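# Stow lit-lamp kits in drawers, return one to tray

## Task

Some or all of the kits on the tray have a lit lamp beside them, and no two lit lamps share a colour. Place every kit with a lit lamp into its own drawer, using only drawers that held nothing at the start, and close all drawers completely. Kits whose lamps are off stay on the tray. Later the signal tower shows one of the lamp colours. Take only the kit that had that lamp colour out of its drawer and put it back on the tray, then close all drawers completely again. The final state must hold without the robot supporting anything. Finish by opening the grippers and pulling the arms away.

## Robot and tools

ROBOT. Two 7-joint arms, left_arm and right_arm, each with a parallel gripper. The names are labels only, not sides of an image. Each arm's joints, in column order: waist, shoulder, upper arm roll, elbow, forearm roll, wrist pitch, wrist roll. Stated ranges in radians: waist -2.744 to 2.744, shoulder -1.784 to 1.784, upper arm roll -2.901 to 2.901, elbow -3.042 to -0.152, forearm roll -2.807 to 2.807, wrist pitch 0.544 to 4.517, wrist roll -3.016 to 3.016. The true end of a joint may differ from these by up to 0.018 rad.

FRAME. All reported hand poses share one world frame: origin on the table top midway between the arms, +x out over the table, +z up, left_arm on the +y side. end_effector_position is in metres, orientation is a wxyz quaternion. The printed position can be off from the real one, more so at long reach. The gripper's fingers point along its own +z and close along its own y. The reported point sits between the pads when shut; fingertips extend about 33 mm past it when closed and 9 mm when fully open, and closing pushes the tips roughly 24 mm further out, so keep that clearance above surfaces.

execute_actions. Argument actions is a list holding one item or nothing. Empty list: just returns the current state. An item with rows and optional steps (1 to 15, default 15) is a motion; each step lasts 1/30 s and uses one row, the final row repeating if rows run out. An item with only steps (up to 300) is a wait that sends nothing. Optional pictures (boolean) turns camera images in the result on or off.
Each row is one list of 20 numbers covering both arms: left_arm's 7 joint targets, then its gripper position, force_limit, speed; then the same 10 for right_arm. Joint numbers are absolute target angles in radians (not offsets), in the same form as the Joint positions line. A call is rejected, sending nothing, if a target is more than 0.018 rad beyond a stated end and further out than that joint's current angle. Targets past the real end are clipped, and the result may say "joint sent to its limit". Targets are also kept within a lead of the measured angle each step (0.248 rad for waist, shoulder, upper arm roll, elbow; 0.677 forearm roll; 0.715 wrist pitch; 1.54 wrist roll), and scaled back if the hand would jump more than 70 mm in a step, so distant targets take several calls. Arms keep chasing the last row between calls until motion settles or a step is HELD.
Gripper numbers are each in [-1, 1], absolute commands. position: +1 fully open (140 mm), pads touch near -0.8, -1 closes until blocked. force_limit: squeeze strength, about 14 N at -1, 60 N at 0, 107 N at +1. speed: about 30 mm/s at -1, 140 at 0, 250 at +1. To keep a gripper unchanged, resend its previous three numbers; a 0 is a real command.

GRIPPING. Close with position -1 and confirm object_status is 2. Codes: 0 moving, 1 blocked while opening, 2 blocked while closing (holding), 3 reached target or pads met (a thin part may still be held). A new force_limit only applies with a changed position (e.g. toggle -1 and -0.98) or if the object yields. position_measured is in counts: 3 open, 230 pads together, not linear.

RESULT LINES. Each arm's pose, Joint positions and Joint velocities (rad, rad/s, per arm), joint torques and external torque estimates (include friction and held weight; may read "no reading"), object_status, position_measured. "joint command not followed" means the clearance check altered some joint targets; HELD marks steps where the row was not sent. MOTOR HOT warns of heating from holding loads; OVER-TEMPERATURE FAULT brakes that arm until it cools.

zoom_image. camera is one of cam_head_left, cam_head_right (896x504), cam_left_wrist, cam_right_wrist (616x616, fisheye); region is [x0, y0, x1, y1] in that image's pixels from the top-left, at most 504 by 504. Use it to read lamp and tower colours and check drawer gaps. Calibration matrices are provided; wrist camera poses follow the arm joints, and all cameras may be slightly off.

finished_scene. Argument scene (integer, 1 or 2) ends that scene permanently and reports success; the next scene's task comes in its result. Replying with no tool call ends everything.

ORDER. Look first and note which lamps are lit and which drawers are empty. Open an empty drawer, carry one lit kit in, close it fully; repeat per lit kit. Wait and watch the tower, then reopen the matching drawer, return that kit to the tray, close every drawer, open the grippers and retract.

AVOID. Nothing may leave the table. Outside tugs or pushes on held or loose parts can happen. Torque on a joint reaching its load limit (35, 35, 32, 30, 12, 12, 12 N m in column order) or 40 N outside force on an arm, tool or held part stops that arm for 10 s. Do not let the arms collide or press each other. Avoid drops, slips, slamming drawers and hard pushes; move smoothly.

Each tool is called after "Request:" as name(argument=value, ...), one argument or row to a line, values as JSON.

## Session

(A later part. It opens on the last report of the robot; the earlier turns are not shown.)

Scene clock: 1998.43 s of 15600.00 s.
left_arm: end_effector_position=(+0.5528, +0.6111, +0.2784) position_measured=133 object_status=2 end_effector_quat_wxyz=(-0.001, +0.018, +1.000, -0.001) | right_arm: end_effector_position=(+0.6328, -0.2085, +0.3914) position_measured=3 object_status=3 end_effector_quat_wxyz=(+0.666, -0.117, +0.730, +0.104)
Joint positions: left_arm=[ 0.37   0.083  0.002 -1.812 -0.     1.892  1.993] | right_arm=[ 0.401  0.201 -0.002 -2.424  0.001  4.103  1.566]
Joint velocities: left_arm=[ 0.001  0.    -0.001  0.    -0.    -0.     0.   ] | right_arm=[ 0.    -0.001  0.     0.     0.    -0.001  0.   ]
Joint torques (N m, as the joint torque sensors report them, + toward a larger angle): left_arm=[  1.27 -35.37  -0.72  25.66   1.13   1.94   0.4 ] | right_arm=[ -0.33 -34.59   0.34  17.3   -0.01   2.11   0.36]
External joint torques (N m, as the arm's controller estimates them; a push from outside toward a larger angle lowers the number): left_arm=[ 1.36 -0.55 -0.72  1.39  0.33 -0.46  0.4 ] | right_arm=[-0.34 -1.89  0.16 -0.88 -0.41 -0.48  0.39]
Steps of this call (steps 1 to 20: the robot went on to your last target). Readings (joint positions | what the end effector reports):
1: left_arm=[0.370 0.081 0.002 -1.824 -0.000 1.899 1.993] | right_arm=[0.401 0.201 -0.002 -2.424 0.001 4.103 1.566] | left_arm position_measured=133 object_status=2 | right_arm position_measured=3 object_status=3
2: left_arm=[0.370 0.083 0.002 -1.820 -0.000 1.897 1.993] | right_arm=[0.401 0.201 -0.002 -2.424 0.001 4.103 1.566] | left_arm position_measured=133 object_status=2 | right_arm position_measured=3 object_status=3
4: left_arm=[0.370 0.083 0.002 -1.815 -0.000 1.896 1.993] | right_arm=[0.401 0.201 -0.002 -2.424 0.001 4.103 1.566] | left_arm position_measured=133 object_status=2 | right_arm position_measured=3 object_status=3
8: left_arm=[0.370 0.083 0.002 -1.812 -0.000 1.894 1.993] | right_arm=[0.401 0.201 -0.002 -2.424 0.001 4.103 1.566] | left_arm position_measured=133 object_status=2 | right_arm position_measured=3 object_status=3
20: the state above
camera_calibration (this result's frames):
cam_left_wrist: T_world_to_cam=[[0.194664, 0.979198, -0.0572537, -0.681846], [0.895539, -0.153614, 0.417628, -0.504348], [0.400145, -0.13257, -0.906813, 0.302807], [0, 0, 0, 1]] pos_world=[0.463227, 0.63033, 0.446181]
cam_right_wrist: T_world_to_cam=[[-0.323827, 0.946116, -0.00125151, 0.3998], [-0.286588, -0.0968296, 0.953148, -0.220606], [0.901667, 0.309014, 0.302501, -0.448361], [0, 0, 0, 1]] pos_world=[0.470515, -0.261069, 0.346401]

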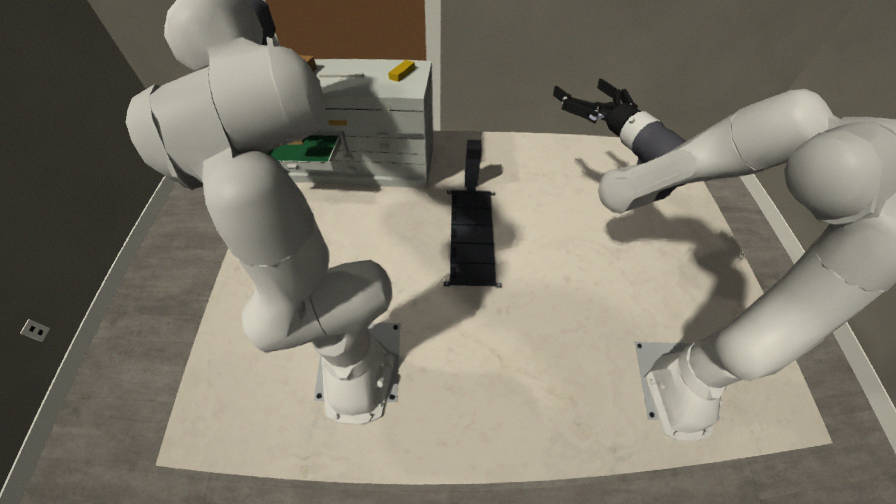

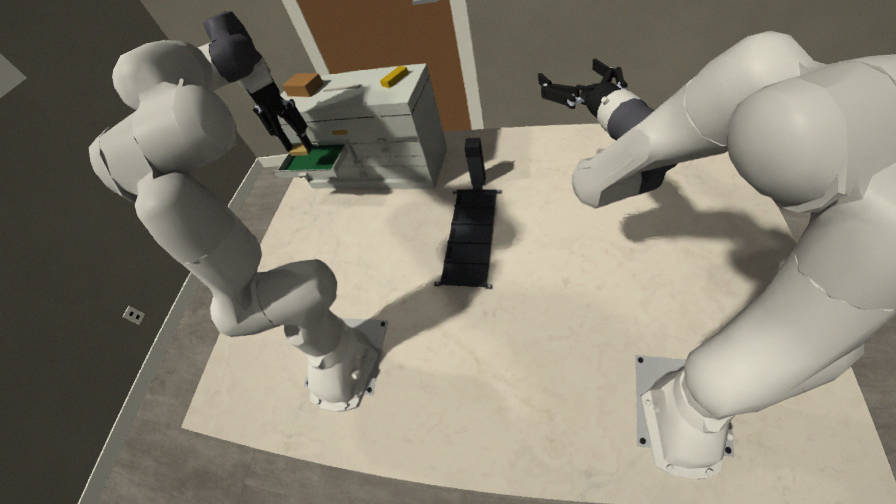

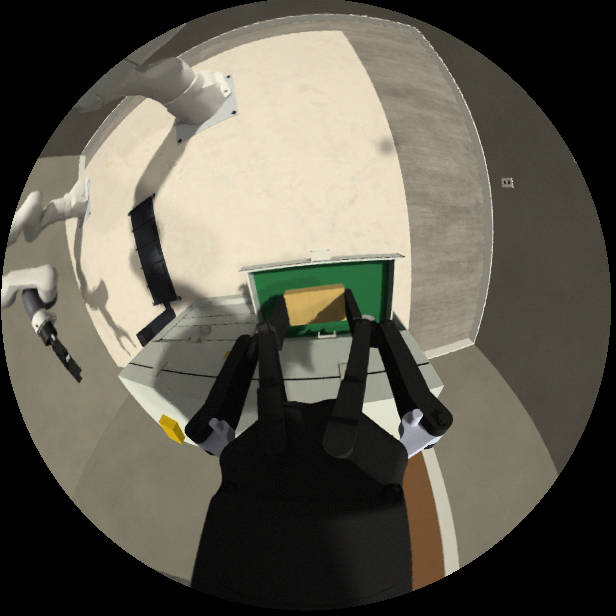

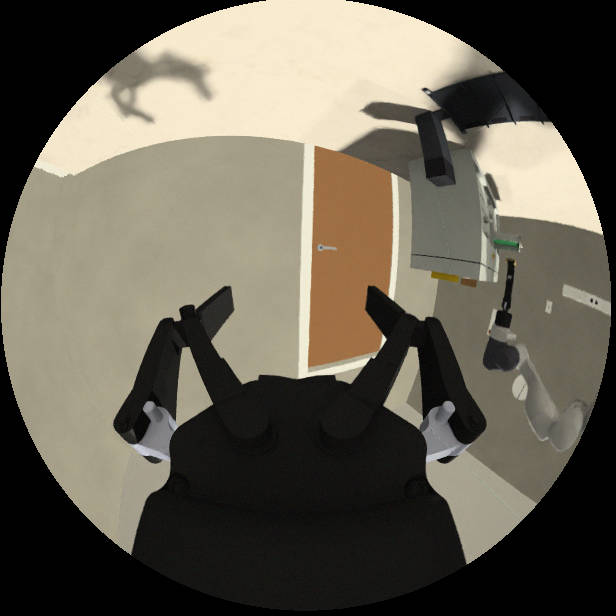

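Descend to z≈.212.

Request:
execute_actions(
  actions=[
    {"rows":[[0.372,0.085,0,-1.823,0,1.94,2.0,-1,0,0,0.4,0.2,0,-2.425,0,4.1,1.571,1,0,1],[0.372,0.089,0,-1.837,0,1.96,2.0,-1,0,0,0.4,0.2,0,-2.425,0,4.1,1.571,1,0,1],[0.372,0.092,0,-1.851,0,1.98,2.0,-1,0,0,0.4,0.2,0,-2.425,0,4.1,1.571,1,0,1],[0.372,0.096,0,-1.865,0,2.0,2.0,-1,0,0,0.4,0.2,0,-2.425,0,4.1,1.571,1,0,1],[0.372,0.101,0,-1.879,0,2.02,2.0,-1,0,0,0.4,0.2,0,-2.425,0,4.1,1.571,1,0,1],[0.372,0.106,0,-1.893,0,2.04,2.0,-1,0,0,0.4,0.2,0,-2.425,0,4.1,1.571,1,0,1],[0.372,0.111,0,-1.907,0,2.055,2.0,-1,0,0,0.4,0.2,0,-2.425,0,4.1,1.571,1,0,1],[0.372,0.116,0,-1.921,0,2.06,2.0,-1,0,0,0.4,0.2,0,-2.425,0,4.1,1.571,1,0,1],[0.372,0.122,0,-1.932,0,2.06,2.0,-1,0,0,0.4,0.2,0,-2.425,0,4.1,1.571,1,0,1]],"steps":15},
  ],
  pictures=false,
)

Request:
execute_actions(
  actions=[
    {"steps":15},
  ],
  pictures=false,
)

Request:
execute_actions(
  actions=[
    {"rows":[[0.372,0.125,0,-1.937,0,2.075,2.0,-1,0,0,0.4,0.2,0,-2.425,0,4.1,1.571,1,0,1],[0.372,0.125,0,-1.937,0,2.075,2.0,-1,0,0,0.4,0.2,0,-2.425,0,4.1,1.571,1,0,1],[0.372,0.125,0,-1.937,0,2.075,2.0,-1,0,0,0.4,0.2,0,-2.425,0,4.1,1.571,1,0,1],[0.372,0.128,0,-1.943,0,2.08,2.0,-1,0,0,0.4,0.2,0,-2.425,0,4.1,1.571,1,0,1]],"steps":15},
  ],
  pictures=false,
)

Scene clock: 2019.67 s of 15600.00 s.
left_arm: end_effector_position=(+0.5476, +0.6090, +0.2081) position_measured=133 object_status=2 end_effector_quat_wxyz=(-0.010, +0.018, +1.000, -0.004) | right_arm: end_effector_position=(+0.6328, -0.2085, +0.3914) position_measured=3 object_status=3 end_effector_quat_wxyz=(+0.666, -0.117, +0.730, +0.104)
Joint positions: left_arm=[ 0.37   0.126  0.002 -1.933 -0.     2.038  1.993] | right_arm=[ 0.401  0.201 -0.002 -2.424  0.001  4.103  1.566]
Joint velocities: left_arm=[ 0.    -0.002 -0.     0.001  0.     0.102  0.001] | right_arm=[-0.001 -0.    -0.     0.     0.     0.001 -0.   ]
Joint torques (N m, as the joint torque sensors report them, + toward a larger angle): left_arm=[  0.73 -39.3   -1.28  24.2    1.07   3.43   0.43] | right_arm=[ -0.24 -34.9    0.65  17.48   0.01   2.09   0.3 ]
External joint torques (N m, as the arm's controller estimates them; a push from outside toward a larger angle lowers the number): left_arm=[ 0.74 -1.88 -1.4  -0.46  0.31  1.09  0.43] | right_arm=[-0.13 -2.19  0.57 -0.71 -0.41 -0.51  0.32]
Steps of this call (steps 1 to 15: the robot went on to your last target; steps 16 to 90: nothing new was sent; then 17.73 s passed at rest; steps 91 to 105: all 15 steps of this action). Readings (joint positions | what the end effector reports):
91: left_arm=[0.370 0.083 0.002 -1.814 -0.000 1.899 1.993] | right_arm=[0.401 0.201 -0.002 -2.424 0.001 4.103 1.566] | left_arm position_measured=133 object_status=2 | right_arm position_measured=3 object_status=3
92: left_arm=[0.370 0.083 0.002 -1.819 -0.000 1.910 1.993] | right_arm=[0.401 0.201 -0.002 -2.424 0.001 4.103 1.566] | left_arm position_measured=133 object_status=2 | right_arm position_measured=3 object_status=3
94: left_arm=[0.370 0.085 0.002 -1.838 -0.000 1.935 1.993] | right_arm=[0.401 0.201 -0.002 -2.424 0.001 4.103 1.566] | left_arm position_measured=133 object_status=2 | right_arm position_measured=3 object_status=3
98: left_arm=[0.370 0.102 0.002 -1.890 -0.000 1.994 1.993] | right_arm=[0.401 0.201 -0.002 -2.424 0.001 4.103 1.566] | left_arm position_measured=133 object_status=2 | right_arm position_measured=3 object_status=3
105: the state above

Scene clock: 2020.17 s of 15600.00 s.
left_arm: end_effector_position=(+0.5526, +0.6110, +0.2102) position_measured=133 object_status=2 end_effector_quat_wxyz=(-0.002, +0.018, +1.000, -0.001) | right_arm: end_effector_position=(+0.6328, -0.2085, +0.3914) position_measured=3 object_status=3 end_effector_quat_wxyz=(+0.666, -0.117, +0.730, +0.104)
Joint positions: left_arm=[ 0.37   0.125  0.002 -1.933 -0.     2.054  1.993] | right_arm=[ 0.401  0.201 -0.002 -2.424  0.001  4.103  1.566]
Joint velocities: left_arm=[-0.    -0.001  0.001  0.    -0.002  0.005  0.001] | right_arm=[-0.002  0.001  0.002  0.001 -0.     0.     0.001]
Joint torques (N m, as the joint torque sensors report them, + toward a larger angle): left_arm=[  0.99 -38.25  -0.92  24.02   1.06   3.24   0.41] | right_arm=[ -0.68 -34.73   0.36  17.65   0.04   2.05   0.3 ]
External joint torques (N m, as the arm's controller estimates them; a push from outside toward a larger angle lowers the number): left_arm=[ 0.94 -2.22 -1.1   0.08  0.31  0.83  0.41] | right_arm=[-0.7  -2.05  0.16 -0.56 -0.36 -0.55  0.33]
Steps of this call (steps 1 to 15: the robot went on to your last target). Readings (joint positions | what the end effector reports):
1: left_arm=[0.370 0.126 0.002 -1.933 -0.000 2.041 1.993] | right_arm=[0.401 0.201 -0.002 -2.424 0.001 4.103 1.566] | left_arm position_measured=133 object_status=2 | right_arm position_measured=3 object_status=3
2: left_arm=[0.370 0.126 0.002 -1.933 -0.000 2.043 1.993] | right_arm=[0.401 0.201 -0.002 -2.424 0.001 4.103 1.566] | left_arm position_measured=133 object_status=2 | right_arm position_measured=3 object_status=3
4: left_arm=[0.370 0.126 0.002 -1.933 -0.000 2.047 1.993] | right_arm=[0.401 0.201 -0.002 -2.424 0.001 4.103 1.566] | left_arm position_measured=133 object_status=2 | right_arm position_measured=3 object_status=3
8: left_arm=[0.370 0.125 0.002 -1.933 -0.000 2.052 1.993] | right_arm=[0.401 0.201 -0.002 -2.424 0.001 4.103 1.566] | left_arm position_measured=133 object_status=2 | right_arm position_measured=3 object_status=3
15: the state above

Scene clock: 2020.67 s of 15600.00 s.
left_arm: end_effector_position=(+0.5544, +0.6117, +0.2061) position_measured=133 object_status=2 end_effector_quat_wxyz=(+0.001, +0.018, +1.000, +0.001) | right_arm: end_effector_position=(+0.6328, -0.2085, +0.3914) position_measured=3 object_status=3 end_effector_quat_wxyz=(+0.666, -0.117, +0.730, +0.104)
Joint positions: left_arm=[ 0.37   0.128  0.002 -1.943 -0.     2.074  1.993] | right_arm=[ 0.401  0.201 -0.002 -2.424  0.001  4.103  1.566]
Joint velocities: left_arm=[-0.001  0.001 -0.001 -0.001 -0.001  0.008 -0.001] | right_arm=[-0.    -0.    -0.    -0.     0.001  0.     0.   ]
Joint torques (N m, as the joint torque sensors report them, + toward a larger angle): left_arm=[  1.08 -35.34  -1.07  22.88   1.02   3.45   0.3 ] | right_arm=[ -0.41 -34.78   0.13  17.68  -0.01   2.1    0.35]
External joint torques (N m, as the arm's controller estimates them; a push from outside toward a larger angle lowers the number): left_arm=[ 1.17  0.41 -1.11 -0.81  0.28  1.05  0.3 ] | right_arm=[-0.34 -2.03  0.01 -0.52 -0.42 -0.51  0.38]
Steps of this call (steps 1 to 15: all 15 steps of this action). Readings (joint positions | what the end effector reports):
1: left_arm=[0.370 0.125 0.002 -1.934 -0.000 2.057 1.993] | right_arm=[0.401 0.201 -0.002 -2.424 0.001 4.103 1.566] | left_arm position_measured=133 object_status=2 | right_arm position_measured=3 object_status=3
2: left_arm=[0.370 0.125 0.002 -1.935 -0.000 2.059 1.993] | right_arm=[0.401 0.201 -0.002 -2.424 0.001 4.103 1.566] | left_arm position_measured=133 object_status=2 | right_arm position_measured=3 object_status=3
4: left_arm=[0.370 0.125 0.002 -1.937 -0.000 2.064 1.993] | right_arm=[0.401 0.201 -0.002 -2.424 0.001 4.103 1.566] | left_arm position_measured=133 object_status=2 | right_arm position_measured=3 object_status=3
8: left_arm=[0.370 0.127 0.002 -1.942 -0.000 2.070 1.993] | right_arm=[0.401 0.201 -0.002 -2.424 0.001 4.103 1.566] | left_arm position_measured=133 object_status=2 | right_arm position_measured=3 object_status=3
15: the state above

Request:
execute_actions(
  actions=[
    {"rows":[[0.372,0.129,0,-1.944,0,2.08,2.0,0.2,0,-0.5,0.4,0.2,0,-2.425,0,4.1,1.571,1,0,1]],"steps":15},
  ],
  pictures=false,
)

Request:
execute_actions(
  actions=[
    {"rows":[[0.372,0.122,0,-1.932,0,2.02,2.0,0.2,0,-0.5,0.4,0.2,0,-2.425,0,4.1,1.571,1,0,1],[0.372,0.116,0,-1.921,0,2.0,2.0,0.2,0,-0.5,0.4,0.2,0,-2.425,0,4.1,1.571,1,0,1],[0.372,0.111,0,-1.907,0,1.98,2.0,0.2,0,-0.5,0.4,0.2,0,-2.425,0,4.1,1.571,1,0,1],[0.372,0.106,0,-1.893,0,1.96,2.0,0.2,0,-0.5,0.4,0.2,0,-2.425,0,4.1,1.571,1,0,1],[0.372,0.101,0,-1.879,0,1.94,2.0,0.2,0,-0.5,0.4,0.2,0,-2.425,0,4.1,1.571,1,0,1],[0.372,0.096,0,-1.865,0,1.92,2.0,0.2,0,-0.5,0.4,0.2,0,-2.425,0,4.1,1.571,1,0,1],[0.372,0.092,0,-1.851,0,1.9,2.0,0.2,0,-0.5,0.4,0.2,0,-2.425,0,4.1,1.571,1,0,1],[0.372,0.089,0,-1.837,0,1.89,2.0,0.2,0,-0.5,0.4,0.2,0,-2.425,0,4.1,1.571,1,0,1],[0.372,0.082,0,-1.809,0,1.889,2.0,0.2,0,-0.5,0.4,0.2,0,-2.425,0,4.1,1.571,1,0,1]],"steps":15},
  ],
  pictures=false,
)

Request:
execute_actions(
  actions=[
    {"rows":[[0.372,0.034,0,-1.86,0,1.894,2.0,-0.2,0,0,0.4,0.2,0,-2.425,0,4.1,1.571,1,0,1],[0.372,-0.014,0,-1.912,0,1.898,2.0,-0.2,0,0,0.4,0.2,0,-2.425,0,4.1,1.571,1,0,1],[0.372,-0.062,0,-1.964,0,1.9,2.0,-0.2,0,0,0.4,0.2,0,-2.425,0,4.1,1.571,1,0,1],[0.372,-0.11,0,-2.016,0,1.9,2.0,-0.2,0,0,0.4,0.2,0,-2.425,0,4.1,1.571,1,0,1],[0.38,-0.158,0,-2.068,0,1.91,2.0,-0.2,0,0,0.4,0.2,0,-2.425,0,4.1,1.571,1,0,1],[0.39,-0.206,0,-2.12,0,1.91,2.05,-0.2,0,0,0.4,0.2,0,-2.425,0,4.1,1.571,1,0,1],[0.4,-0.254,0,-2.172,0,1.92,2.05,-0.2,0,0,0.4,0.2,0,-2.425,0,4.1,1.571,1,0,1],[0.41,-0.302,0,-2.224,0,1.92,2.1,-0.2,0,0,0.4,0.2,0,-2.425,0,4.1,1.571,1,0,1],[0.42,-0.35,0,-2.276,0,1.93,2.1,-0.2,0,0,0.4,0.2,0,-2.425,0,4.1,1.571,1,0,1],[0.436,-0.398,0,-2.328,0,1.93,2.12,-0.2,0,0,0.4,0.2,0,-2.425,0,4.1,1.571,1,0,1]],"steps":15},
  ],
  pictures=false,
)

Request:
execute_actions(
  actions=[
    {"rows":[[0.436,-0.39,0,-2.45,0,2.05,2.12,-0.2,0,0,0.4,0.2,0,-2.425,0,4.1,1.571,1,0,1],[0.436,-0.39,0,-2.45,0,2.05,2.12,-0.2,0,0,0.4,0.2,0,-2.425,0,4.1,1.571,1,0,1],[0.436,-0.39,0,-2.45,0,2.05,2.12,-0.2,0,0,0.4,0.2,0,-2.425,0,4.1,1.571,1,0,1],[0.436,-0.37,0,-2.6,0,2.3,2.12,-0.2,0,0,0.4,0.2,0,-2.425,0,4.1,1.571,1,0,1],[0.436,-0.37,0,-2.6,0,2.3,2.12,-0.2,0,0,0.4,0.2,0,-2.425,0,4.1,1.571,1,0,1],[0.436,-0.37,0,-2.6,0,2.3,2.12,-0.2,0,0,0.4,0.2,0,-2.425,0,4.1,1.571,1,0,1],[0.436,-0.344,0,-2.7665,0,2.6,2.12,-0.2,0,0,0.4,0.2,0,-2.425,0,4.1,1.571,1,0,1]],"steps":15},
  ],
  pictures=false,
)

Request:
execute_actions(
  actions=[
    {"steps":20},
  ],
)

Scene clock: 2050.50 s of 15600.00 s.
left_arm: end_effector_position=(+0.5549, +0.6119, +0.2061) position_measured=104 object_status=3 end_effector_quat_wxyz=(+0.002, +0.018, +1.000, +0.001) | right_arm: end_effector_position=(+0.6328, -0.2085, +0.3914) position_measured=3 object_status=3 end_effector_quat_wxyz=(+0.666, -0.117, +0.730, +0.104)
Joint positions: left_arm=[ 0.37   0.128  0.002 -1.943 -0.     2.076  1.993] | right_arm=[ 0.401  0.201 -0.002 -2.424  0.001  4.103  1.566]
Joint velocities: left_arm=[-0.    -0.002  0.     0.001  0.001  0.001 -0.001] | right_arm=[ 0.001 -0.001 -0.001 -0.002  0.001  0.001 -0.001]
Joint torques (N m, as the joint torque sensors report them, + toward a larger angle): left_arm=[  1.02 -34.64  -1.45  23.14   1.13   3.13   0.38] | right_arm=[ -0.69 -34.74   0.12  17.28  -0.08   2.11   0.37]
External joint torques (N m, as the arm's controller estimates them; a push from outside toward a larger angle lowers the number): left_arm=[ 0.99  1.43 -1.61 -0.74  0.39  0.69  0.38] | right_arm=[-0.66 -1.98 -0.02 -0.89 -0.49 -0.5   0.39]
Steps of this call (steps 1 to 15: the robot went on to your last target; steps 16 to 90: nothing new was sent; then 26.33 s passed at rest; steps 91 to 105: all 15 steps of this action). Readings (joint positions | what the end effector reports):
91: left_arm=[0.370 0.128 0.002 -1.943 -0.000 2.075 1.993] | right_arm=[0.401 0.201 -0.002 -2.424 0.001 4.103 1.566] | left_arm position_measured=133 object_status=0 | right_arm position_measured=3 object_status=3
92: left_arm=[0.370 0.128 0.002 -1.943 -0.000 2.075 1.993] | right_arm=[0.401 0.201 -0.002 -2.424 0.001 4.103 1.566] | left_arm position_measured=133 object_status=0 | right_arm position_measured=3 object_status=3
94: left_arm=[0.370 0.128 0.002 -1.943 -0.000 2.075 1.993] | right_arm=[0.401 0.201 -0.002 -2.424 0.001 4.103 1.566] | left_arm position_measured=120 object_status=0 | right_arm position_measured=3 object_status=3
98: left_arm=[0.370 0.128 0.002 -1.943 -0.000 2.076 1.993] | right_arm=[0.401 0.201 -0.002 -2.424 0.001 4.103 1.566] | left_arm position_measured=104 object_status=0 | right_arm position_measured=3 object_status=3
105: the state above

Scene clock: 2051.00 s of 15600.00 s.
left_arm: end_effector_position=(+0.5600, +0.6140, +0.2842) position_measured=104 object_status=3 end_effector_quat_wxyz=(+0.012, +0.018, +1.000, +0.005) | right_arm: end_effector_position=(+0.6328, -0.2085, +0.3914) position_measured=3 object_status=3 end_effector_quat_wxyz=(+0.666, -0.117, +0.730, +0.104)
Joint positions: left_arm=[ 0.37   0.078  0.002 -1.809 -0.     1.913  1.993] | right_arm=[ 0.401  0.201 -0.002 -2.424  0.001  4.103  1.566]
Joint velocities: left_arm=[ 0.001  0.001  0.001  0.013  0.001 -0.111  0.001] | right_arm=[ 0.001 -0.001  0.001 -0.     0.001 -0.001  0.001]
Joint torques (N m, as the joint torque sensors report them, + toward a larger angle): left_arm=[  1.12 -32.54  -1.18  23.8    1.13   1.64   0.43] | right_arm=[ -0.25 -34.18   0.2   17.43   0.01   2.11   0.36]
External joint torques (N m, as the arm's controller estimates them; a push from outside toward a larger angle lowers the number): left_arm=[ 1.   -0.72 -1.36  0.82  0.35 -0.62  0.43] | right_arm=[-0.31 -1.41 -0.03 -0.79 -0.39 -0.5   0.38]
Steps of this call (steps 1 to 15: all 15 steps of this action). Readings (joint positions | what the end effector reports):
1: left_arm=[0.370 0.128 0.002 -1.941 -0.000 2.067 1.993] | right_arm=[0.401 0.201 -0.002 -2.424 0.001 4.103 1.566] | left_arm position_measured=104 object_status=3 | right_arm position_measured=3 object_status=3
2: left_arm=[0.370 0.127 0.002 -1.937 -0.000 2.056 1.993] | right_arm=[0.401 0.201 -0.002 -2.424 0.001 4.103 1.566] | left_arm position_measured=104 object_status=3 | right_arm position_measured=3 object_status=3
4: left_arm=[0.370 0.122 0.002 -1.921 -0.000 2.028 1.993] | right_arm=[0.401 0.201 -0.002 -2.424 0.001 4.103 1.566] | left_arm position_measured=104 object_status=3 | right_arm position_measured=3 object_status=3
8: left_arm=[0.370 0.102 0.002 -1.869 -0.000 1.965 1.993] | right_arm=[0.401 0.201 -0.002 -2.424 0.001 4.103 1.566] | left_arm position_measured=104 object_status=3 | right_arm position_measured=3 object_status=3
15: the state above

Scene clock: 2051.50 s of 15600.00 s.
left_arm: end_effector_position=(+0.3999, +0.5778, +0.2836) position_measured=154 object_status=3 end_effector_quat_wxyz=(-0.000, +0.023, +1.000, -0.001) | right_arm: end_effector_position=(+0.6328, -0.2085, +0.3914) position_measured=3 object_status=3 end_effector_quat_wxyz=(+0.666, -0.117, +0.730, +0.104)
Joint positions: left_arm=[ 0.432 -0.391  0.001 -2.312 -0.     1.92   2.065] | right_arm=[ 0.401  0.201 -0.002 -2.424  0.001  4.103  1.566]
Joint velocities: left_arm=[ 0.02  -0.105  0.001 -0.183  0.     0.026  0.159] | right_arm=[ 0.    -0.    -0.    -0.001  0.    -0.     0.001]
Joint torques (N m, as the joint torque sensors report them, + toward a larger angle): left_arm=[  0.33 -17.08  -1.21  23.22   1.03   3.35   0.5 ] | right_arm=[ -0.52 -34.34  -0.02  17.59   0.01   2.11   0.41]
External joint torques (N m, as the arm's controller estimates them; a push from outside toward a larger angle lowers the number): left_arm=[ 0.84 -0.97 -0.02 -1.34  0.25  0.79  0.5 ] | right_arm=[-0.5  -1.59 -0.18 -0.63 -0.4  -0.5   0.44]
Steps of this call (steps 1 to 15: all 15 steps of this action). Readings (joint positions | what the end effector reports):
1: left_arm=[0.370 0.069 0.002 -1.823 -0.000 1.912 1.993] | right_arm=[0.401 0.201 -0.002 -2.424 0.001 4.103 1.566] | left_arm position_measured=104 object_status=0 | right_arm position_measured=3 object_status=3
2: left_arm=[0.370 0.049 0.002 -1.851 -0.000 1.910 1.993] | right_arm=[0.401 0.201 -0.002 -2.424 0.001 4.103 1.566] | left_arm position_measured=110 object_status=0 | right_arm position_measured=3 object_status=3
4: left_arm=[0.370 -0.018 0.002 -1.930 -0.000 1.908 1.993] | right_arm=[0.401 0.201 -0.002 -2.424 0.001 4.103 1.566] | left_arm position_measured=125 object_status=0 | right_arm position_measured=3 object_status=3
8: left_arm=[0.388 -0.201 -0.001 -2.117 -0.000 1.912 2.012] | right_arm=[0.401 0.201 -0.002 -2.424 0.001 4.103 1.566] | left_arm position_measured=154 object_status=0 | right_arm position_measured=3 object_status=3
15: the state above

Scene clock: 2052.00 s of 15600.00 s.
left_arm: end_effector_position=(+0.3722, +0.5650, +0.1135) position_measured=154 object_status=3 end_effector_quat_wxyz=(+0.038, +0.042, +0.998, +0.020) | right_arm: end_effector_position=(+0.6328, -0.2085, +0.3914) position_measured=3 object_status=3 end_effector_quat_wxyz=(+0.666, -0.117, +0.730, +0.104)
Joint positions: left_arm=[ 0.433 -0.34   0.001 -2.764 -0.     2.511  2.104] | right_arm=[ 0.401  0.201 -0.002 -2.424  0.001  4.103  1.566]
Joint velocities: left_arm=[ 0.    -0.027 -0.001 -0.004  0.001  0.518  0.034] | right_arm=[ 0.001  0.002 -0.001 -0.     0.001  0.    -0.001]
Joint torques (N m, as the joint torque sensors report them, + toward a larger angle): left_arm=[  1.67 -18.87  -0.63  20.01   0.79   3.39   0.36] | right_arm=[ -0.37 -34.76   0.13  17.66   0.05   2.07   0.34]
External joint torques (N m, as the arm's controller estimates them; a push from outside toward a larger angle lowers the number): left_arm=[ 1.65 -2.14 -0.33 -0.87  0.23  0.92  0.36] | right_arm=[-0.47 -2.21 -0.14 -0.44 -0.35 -0.52  0.36]
Steps of this call (steps 1 to 15: all 15 steps of this action). Readings (joint positions | what the end effector reports):
1: left_arm=[0.432 -0.399 0.001 -2.340 -0.000 1.946 2.070] | right_arm=[0.401 0.201 -0.002 -2.424 0.001 4.103 1.566] | left_arm position_measured=154 object_status=3 | right_arm position_measured=3 object_status=3
2: left_arm=[0.433 -0.400 0.001 -2.375 -0.000 1.964 2.074] | right_arm=[0.401 0.201 -0.002 -2.424 0.001 4.103 1.566] | left_arm position_measured=154 object_status=3 | right_arm position_measured=3 object_status=3
4: left_arm=[0.433 -0.396 0.001 -2.449 -0.000 2.032 2.082] | right_arm=[0.401 0.201 -0.002 -2.424 0.001 4.103 1.566] | left_arm position_measured=154 object_status=3 | right_arm position_measured=3 object_status=3
8: left_arm=[0.433 -0.364 0.001 -2.654 -0.000 2.271 2.093] | right_arm=[0.401 0.201 -0.002 -2.424 0.001 4.103 1.566] | left_arm position_measured=154 object_status=3 | right_arm position_measured=3 object_status=3
15: the state above

Scene clock: 2052.67 s of 15600.00 s.
left_arm: end_effector_position=(+0.3953, +0.5761, +0.1249) position_measured=154 object_status=3 end_effector_quat_wxyz=(+0.076, +0.046, +0.995, +0.040) | right_arm: end_effector_position=(+0.6328, -0.2085, +0.3914) position_measured=3 object_status=3 end_effector_quat_wxyz=(+0.666, -0.117, +0.730, +0.104)
Joint positions: left_arm=[ 0.433 -0.342  0.001 -2.765 -0.     2.594  2.112] | right_arm=[ 0.401  0.201 -0.002 -2.424  0.001  4.103  1.566]
Joint velocities: left_arm=[ 0.002  0.     0.    -0.     0.001  0.008  0.003] | right_arm=[-0.001 -0.002 -0.    -0.001  0.001 -0.    -0.   ]
Joint torques (N m, as the joint torque sensors report them, + toward a larger angle): left_arm=[  0.91 -18.1   -1.    20.16   0.87   3.7    0.53] | right_arm=[ -0.4  -34.86   0.36  17.65   0.01   2.03   0.31]
External joint torques (N m, as the arm's controller estimates them; a push from outside toward a larger angle lowers the number): left_arm=[ 0.9  -1.27 -0.68 -0.96  0.31  0.92  0.53] | right_arm=[-0.42 -2.1   0.17 -0.54 -0.4  -0.58  0.34]
Steps of this call (steps 1 to 20: the robot went on to your last target). Readings (joint positions | what the end effector reports):
1: left_arm=[0.433 -0.341 0.001 -2.764 -0.000 2.526 2.105] | right_arm=[0.401 0.201 -0.002 -2.424 0.001 4.103 1.566] | left_arm position_measured=154 object_status=3 | right_arm position_measured=3 object_status=3
2: left_arm=[0.433 -0.341 0.001 -2.764 -0.000 2.539 2.106] | right_arm=[0.401 0.201 -0.002 -2.424 0.001 4.103 1.566] | left_arm position_measured=154 object_status=3 | right_arm position_measured=3 object_status=3
4: left_arm=[0.433 -0.342 0.001 -2.764 -0.000 2.558 2.107] | right_arm=[0.401 0.201 -0.002 -2.424 0.001 4.103 1.566] | left_arm position_measured=154 object_status=3 | right_arm position_measured=3 object_status=3
8: left_arm=[0.433 -0.342 0.001 -2.764 -0.000 2.579 2.109] | right_arm=[0.401 0.201 -0.002 -2.424 0.001 4.103 1.566] | left_arm position_measured=154 object_status=3 | right_arm position_measured=3 object_status=3
20: the state above
camera_calibration (this result's frames):
cam_left_wrist: T_world_to_cam=[[0.249344, 0.96688, 0.0545014, -0.654229], [0.810688, -0.239187, 0.534391, -0.236324], [0.529728, -0.0890638, -0.843478, 0.137828], [0, 0, 0, 1]] pos_world=[0.281702, 0.588311, 0.278201]
cam_right_wrist: T_world_to_cam=[[-0.323827, 0.946116, -0.00125152, 0.3998], [-0.286588, -0.0968297, 0.953148, -0.220606], [0.901667, 0.309014, 0.302502, -0.448361], [0, 0, 0, 1]] pos_world=[0.470515, -0.261069, 0.346401]

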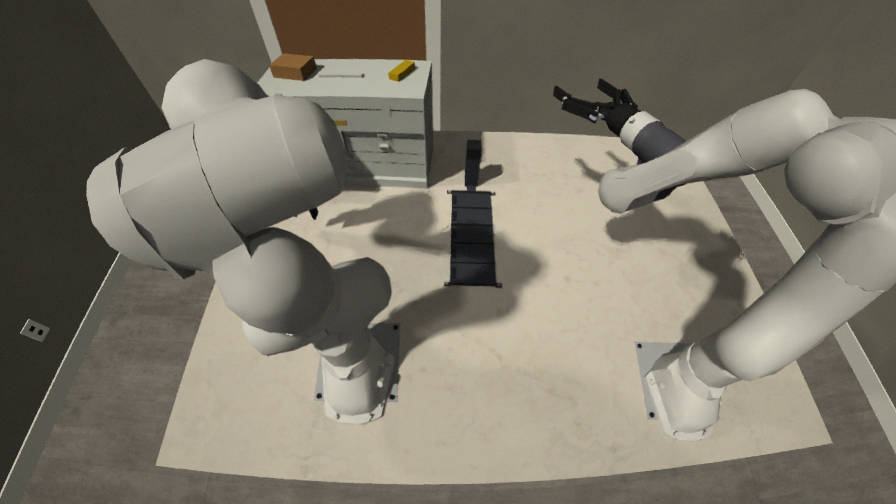

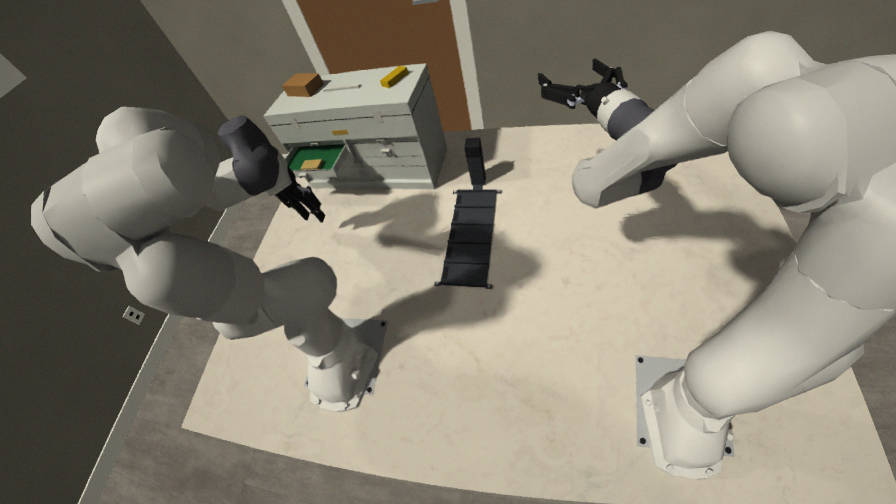

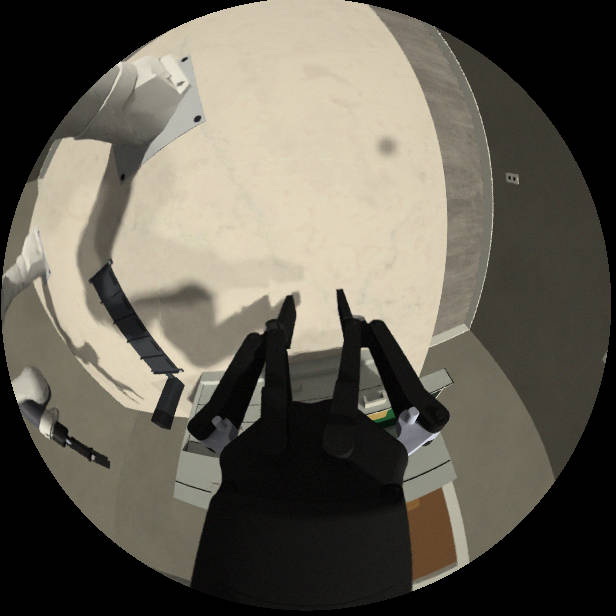

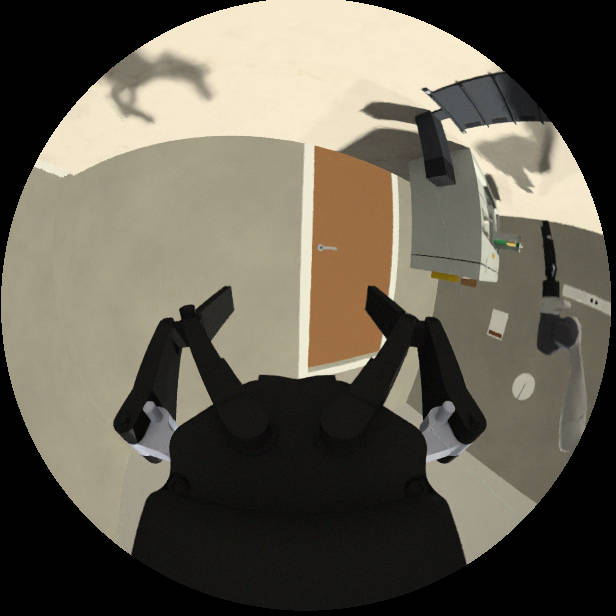

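Request:
execute_actions(
  actions=[
    {"rows":[[0.466,-0.43,0,-2.845,0,2.7,2.14,-0.2,0,0,0.4,0.2,0,-2.425,0,4.1,1.571,1,0,1],[0.466,-0.43,0,-2.845,0,2.7,2.14,-0.2,0,0,0.4,0.2,0,-2.425,0,4.1,1.571,1,0,1],[0.466,-0.43,0,-2.845,0,2.7,2.14,-0.2,0,0,0.4,0.2,0,-2.425,0,4.1,1.571,1,0,1],[0.466,-0.43,0,-2.845,0,2.95,2.14,-0.2,0,0,0.4,0.2,0,-2.425,0,4.1,1.571,1,0,1]],"steps":15},
  ],
  pictures=false,
)

Request:
execute_actions(
  actions=[
    {"steps":20},
  ],
  pictures=false,
)

Request:
execute_actions(
  actions=[
    {"rows":[[0.459,-0.409,0,-2.826,0,2.955,2.12,-0.2,0,0,0.4,0.2,0,-2.425,0,4.1,1.571,1,0,1],[0.459,-0.409,0,-2.826,0,2.955,2.12,-0.2,0,0,0.4,0.2,0,-2.425,0,4.1,1.571,1,0,1],[0.452,-0.388,0,-2.806,0,2.957,2.11,-0.2,0,0,0.4,0.2,0,-2.425,0,4.1,1.571,1,0,1],[0.452,-0.388,0,-2.806,0,2.957,2.11,-0.2,0,0,0.4,0.2,0,-2.425,0,4.1,1.571,1,0,1],[0.445,-0.367,0,-2.787,0,2.958,2.105,-0.2,0,0,0.4,0.2,0,-2.425,0,4.1,1.571,1,0,1],[0.445,-0.367,0,-2.787,0,2.958,2.105,-0.2,0,0,0.4,0.2,0,-2.425,0,4.1,1.571,1,0,1],[0.438,-0.346,0,-2.767,0,2.958,2.1,-0.2,0,0,0.4,0.2,0,-2.425,0,4.1,1.571,1,0,1],[0.438,-0.346,0,-2.767,0,2.958,2.1,-0.2,0,0,0.4,0.2,0,-2.425,0,4.1,1.571,1,0,1],[0.431,-0.325,0,-2.746,0,2.958,2.1,-0.2,0,0,0.4,0.2,0,-2.425,0,4.1,1.571,1,0,1]],"steps":15},
  ],
  pictures=false,
)

Request:
execute_actions(
  actions=[
    {"steps":10},
  ],
)

Scene clock: 2075.70 s of 15600.00 s.
left_arm: end_effector_position=(+0.4458, +0.6159, +0.1854) position_measured=154 object_status=3 end_effector_quat_wxyz=(+0.215, +0.039, +0.968, +0.122) | right_arm: end_effector_position=(+0.6328, -0.2085, +0.3914) position_measured=3 object_status=3 end_effector_quat_wxyz=(+0.666, -0.117, +0.730, +0.104)
Joint positions: left_arm=[ 0.463 -0.428 -0.    -2.842  0.     2.914  2.129] | right_arm=[ 0.401  0.201 -0.002 -2.424  0.001  4.103  1.566]
Joint velocities: left_arm=[ 0.001  0.    -0.001 -0.007 -0.001  0.194  0.012] | right_arm=[-0.    -0.001  0.    -0.    -0.001  0.    -0.001]
Joint torques (N m, as the joint torque sensors report them, + toward a larger angle): left_arm=[  0.9  -15.97   0.46  19.85   0.67   4.     0.31] | right_arm=[ -0.7  -34.93   0.07  17.48  -0.02   2.07   0.3 ]
External joint torques (N m, as the arm's controller estimates them; a push from outside toward a larger angle lowers the number): left_arm=[ 0.9  -1.66  0.86 -1.7   0.1   0.79  0.31] | right_arm=[-0.66 -2.28 -0.06 -0.68 -0.43 -0.53  0.33]
Steps of this call (steps 1 to 15: the robot went on to your last target; steps 16 to 90: nothing new was sent; then 19.53 s passed at rest; steps 91 to 105: all 15 steps of this action). Readings (joint positions | what the end effector reports):
91: left_arm=[0.439 -0.360 -0.001 -2.785 0.000 2.613 2.115] | right_arm=[0.401 0.201 -0.002 -2.424 0.001 4.103 1.566] | left_arm position_measured=154 object_status=3 | right_arm position_measured=3 object_status=3
92: left_arm=[0.447 -0.384 -0.001 -2.806 0.000 2.627 2.117] | right_arm=[0.401 0.201 -0.002 -2.424 0.001 4.103 1.566] | left_arm position_measured=154 object_status=3 | right_arm position_measured=3 object_status=3
94: left_arm=[0.457 -0.409 -0.000 -2.829 0.000 2.675 2.120] | right_arm=[0.401 0.201 -0.002 -2.424 0.001 4.103 1.566] | left_arm position_measured=154 object_status=3 | right_arm position_measured=3 object_status=3
98: left_arm=[0.462 -0.424 -0.000 -2.840 0.000 2.815 2.124] | right_arm=[0.401 0.201 -0.002 -2.424 0.001 4.103 1.566] | left_arm position_measured=154 object_status=3 | right_arm position_measured=3 object_status=3
105: the state above

Scene clock: 2076.37 s of 15600.00 s.
left_arm: end_effector_position=(+0.4519, +0.6191, +0.1922) position_measured=154 object_status=3 end_effector_quat_wxyz=(+0.227, +0.041, +0.964, +0.130) | right_arm: end_effector_position=(+0.6328, -0.2085, +0.3914) position_measured=3 object_status=3 end_effector_quat_wxyz=(+0.666, -0.117, +0.730, +0.104)
Joint positions: left_arm=[ 0.463 -0.428 -0.    -2.843  0.     2.945  2.133] | right_arm=[ 0.401  0.201 -0.002 -2.424  0.001  4.103  1.566]
Joint velocities: left_arm=[-0.    -0.     0.002 -0.001 -0.001  0.005  0.003] | right_arm=[-0.002 -0.     0.001  0.001 -0.     0.     0.   ]
Joint torques (N m, as the joint torque sensors report them, + toward a larger angle): left_arm=[  1.79 -15.52   0.2   20.8    0.7    4.1    0.31] | right_arm=[ -0.28 -34.95  -0.24  17.48   0.06   2.03   0.33]
External joint torques (N m, as the arm's controller estimates them; a push from outside toward a larger angle lowers the number): left_arm=[ 1.75 -1.03  0.56 -0.91  0.14  0.8   0.31] | right_arm=[-0.24 -2.31 -0.38 -0.67 -0.35 -0.57  0.36]
Steps of this call (steps 1 to 20: the robot went on to your last target). Readings (joint positions | what the end effector reports):
1: left_arm=[0.463 -0.428 -0.000 -2.843 0.000 2.920 2.129] | right_arm=[0.401 0.201 -0.002 -2.424 0.001 4.103 1.566] | left_arm position_measured=154 object_status=3 | right_arm position_measured=3 object_status=3
2: left_arm=[0.463 -0.428 -0.000 -2.843 0.000 2.925 2.130] | right_arm=[0.401 0.201 -0.002 -2.424 0.001 4.103 1.566] | left_arm position_measured=154 object_status=3 | right_arm position_measured=3 object_status=3
4: left_arm=[0.463 -0.428 -0.000 -2.843 0.000 2.932 2.130] | right_arm=[0.401 0.201 -0.002 -2.424 0.001 4.103 1.566] | left_arm position_measured=154 object_status=3 | right_arm position_measured=3 object_status=3
8: left_arm=[0.463 -0.428 -0.000 -2.843 0.000 2.939 2.131] | right_arm=[0.401 0.201 -0.002 -2.424 0.001 4.103 1.566] | left_arm position_measured=154 object_status=3 | right_arm position_measured=3 object_status=3
20: the state above

Scene clock: 2076.87 s of 15600.00 s.
left_arm: end_effector_position=(+0.4867, +0.6200, +0.1950) position_measured=154 object_status=3 end_effector_quat_wxyz=(+0.231, +0.046, +0.964, +0.125) | right_arm: end_effector_position=(+0.6328, -0.2085, +0.3914) position_measured=3 object_status=3 end_effector_quat_wxyz=(+0.666, -0.117, +0.730, +0.104)
Joint positions: left_arm=[ 0.434 -0.329  0.    -2.749  0.     2.953  2.114] | right_arm=[ 0.401  0.201 -0.002 -2.424  0.001  4.103  1.566]
Joint velocities: left_arm=[-0.006  0.022  0.     0.024 -0.001  0.002 -0.023] | right_arm=[ 0.001  0.001 -0.     0.001 -0.     0.     0.001]
Joint torques (N m, as the joint torque sensors report them, + toward a larger angle): left_arm=[ -2.1  -17.08   0.2   21.96   0.72   4.06  -0.36] | right_arm=[ -0.51 -34.46   0.21  17.29   0.04   2.08   0.33]
External joint torques (N m, as the arm's controller estimates them; a push from outside toward a larger angle lowers the number): left_arm=[-2.2   1.14  0.38  0.35  0.18  0.75 -0.36] | right_arm=[-0.56 -1.9  -0.01 -0.85 -0.36 -0.5   0.35]
Steps of this call (steps 1 to 15: all 15 steps of this action). Readings (joint positions | what the end effector reports):
1: left_arm=[0.463 -0.425 -0.000 -2.840 0.000 2.946 2.132] | right_arm=[0.401 0.201 -0.002 -2.424 0.001 4.103 1.566] | left_arm position_measured=154 object_status=3 | right_arm position_measured=3 object_status=3
2: left_arm=[0.463 -0.420 -0.000 -2.835 0.000 2.947 2.132] | right_arm=[0.401 0.201 -0.002 -2.424 0.001 4.103 1.566] | left_arm position_measured=154 object_status=3 | right_arm position_measured=3 object_status=3
4: left_arm=[0.459 -0.404 -0.000 -2.820 0.000 2.949 2.129] | right_arm=[0.401 0.201 -0.002 -2.424 0.001 4.103 1.566] | left_arm position_measured=154 object_status=3 | right_arm position_measured=3 object_status=3
8: left_arm=[0.446 -0.365 0.000 -2.784 0.000 2.952 2.122] | right_arm=[0.401 0.201 -0.002 -2.424 0.001 4.103 1.566] | left_arm position_measured=154 object_status=3 | right_arm position_measured=3 object_status=3
15: the state above

Scene clock: 2077.20 s of 15600.00 s.
left_arm: end_effector_position=(+0.4874, +0.6202, +0.1952) position_measured=154 object_status=3 end_effector_quat_wxyz=(+0.232, +0.044, +0.964, +0.125) | right_arm: end_effector_position=(+0.6328, -0.2085, +0.3914) position_measured=3 object_status=3 end_effector_quat_wxyz=(+0.666, -0.117, +0.730, +0.104)
Joint positions: left_arm=[ 0.434 -0.327  0.    -2.748  0.     2.954  2.109] | right_arm=[ 0.401  0.201 -0.002 -2.424  0.001  4.103  1.566]
Joint velocities: left_arm=[-0.    -0.    -0.001 -0.    -0.     0.001 -0.008] | right_arm=[ 0.     0.    -0.     0.001 -0.     0.     0.001]
Joint torques (N m, as the joint torque sensors report them, + toward a larger angle): left_arm=[ -2.63 -16.29  -0.42  23.16   0.69   4.1   -0.08] | right_arm=[ -0.18 -34.8    0.27  17.3    0.02   2.09   0.34]
External joint torques (N m, as the arm's controller estimates them; a push from outside toward a larger angle lowers the number): left_arm=[-2.57  1.81 -0.04  1.38  0.12  0.77 -0.08] | right_arm=[-0.17 -2.21  0.1  -0.86 -0.39 -0.49  0.36]
Steps of this call (steps 1 to 10: the robot went on to your last target). Readings (joint positions | what the end effector reports):
1: left_arm=[0.434 -0.328 0.000 -2.749 0.000 2.953 2.113] | right_arm=[0.401 0.201 -0.002 -2.424 0.001 4.103 1.566] | left_arm position_measured=154 object_status=3 | right_arm position_measured=3 object_status=3
2: left_arm=[0.434 -0.328 0.000 -2.748 0.000 2.954 2.112] | right_arm=[0.401 0.201 -0.002 -2.424 0.001 4.103 1.566] | left_arm position_measured=154 object_status=3 | right_arm position_measured=3 object_status=3
4: left_arm=[0.434 -0.327 0.000 -2.748 0.000 2.954 2.111] | right_arm=[0.401 0.201 -0.002 -2.424 0.001 4.103 1.566] | left_arm position_measured=154 object_status=3 | right_arm position_measured=3 object_status=3
8: left_arm=[0.434 -0.327 0.000 -2.748 0.000 2.954 2.110] | right_arm=[0.401 0.201 -0.002 -2.424 0.001 4.103 1.566] | left_arm position_measured=154 object_status=3 | right_arm position_measured=3 object_status=3
10: the state above
camera_calibration (this result's frames):
cam_left_wrist: T_world_to_cam=[[0.192465, 0.94104, 0.27821, -0.723516], [0.604148, -0.337041, 0.722086, -0.213312], [0.77328, 0.0291037, -0.633396, -0.0806692], [0, 0, 0, 1]] pos_world=[0.330504, 0.61131, 0.304224]
cam_right_wrist: T_world_to_cam=[[-0.323827, 0.946116, -0.00125127, 0.3998], [-0.286588, -0.0968299, 0.953148, -0.220607], [0.901667, 0.309013, 0.302502, -0.448361], [0, 0, 0, 1]] pos_world=[0.470515, -0.261069, 0.346401]

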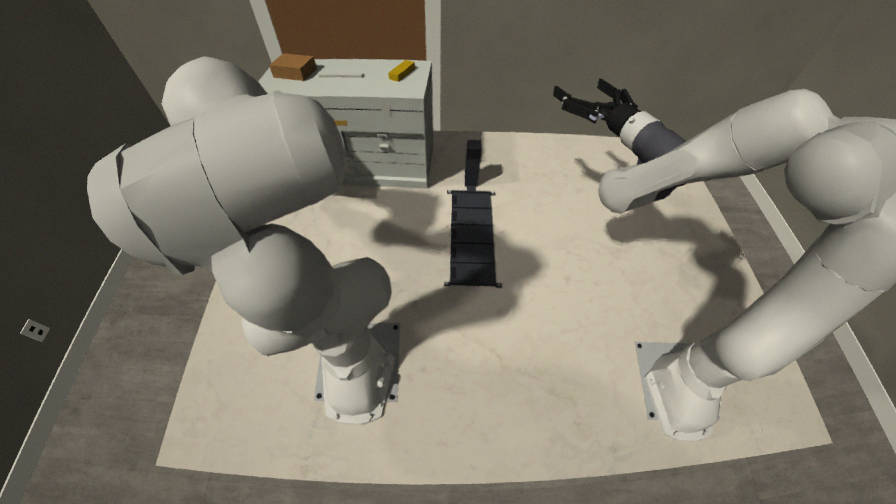

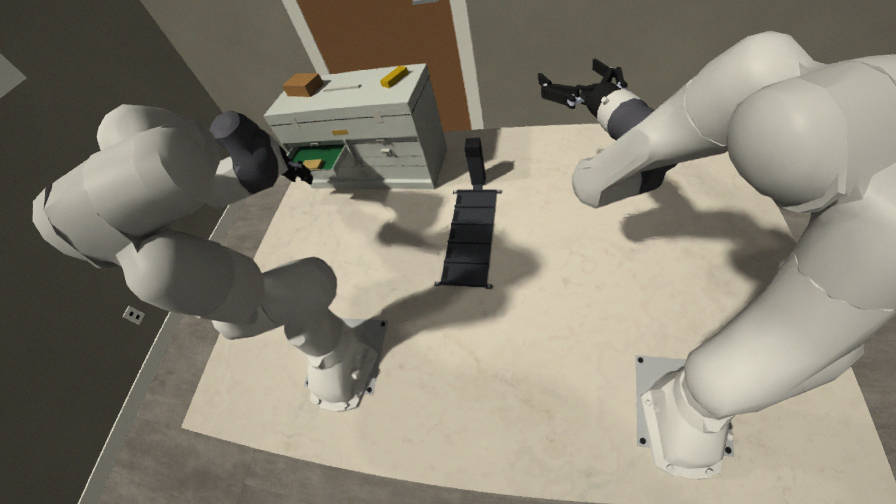

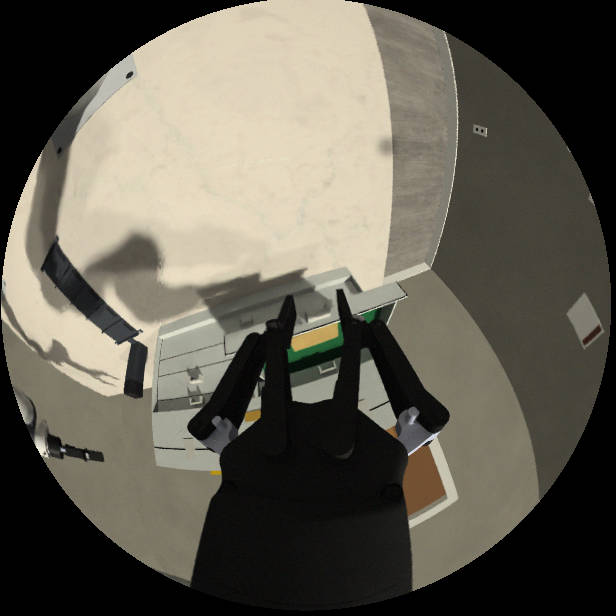

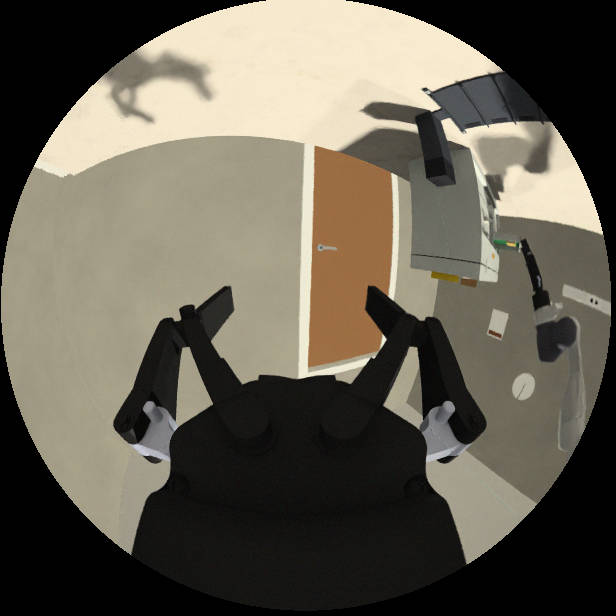

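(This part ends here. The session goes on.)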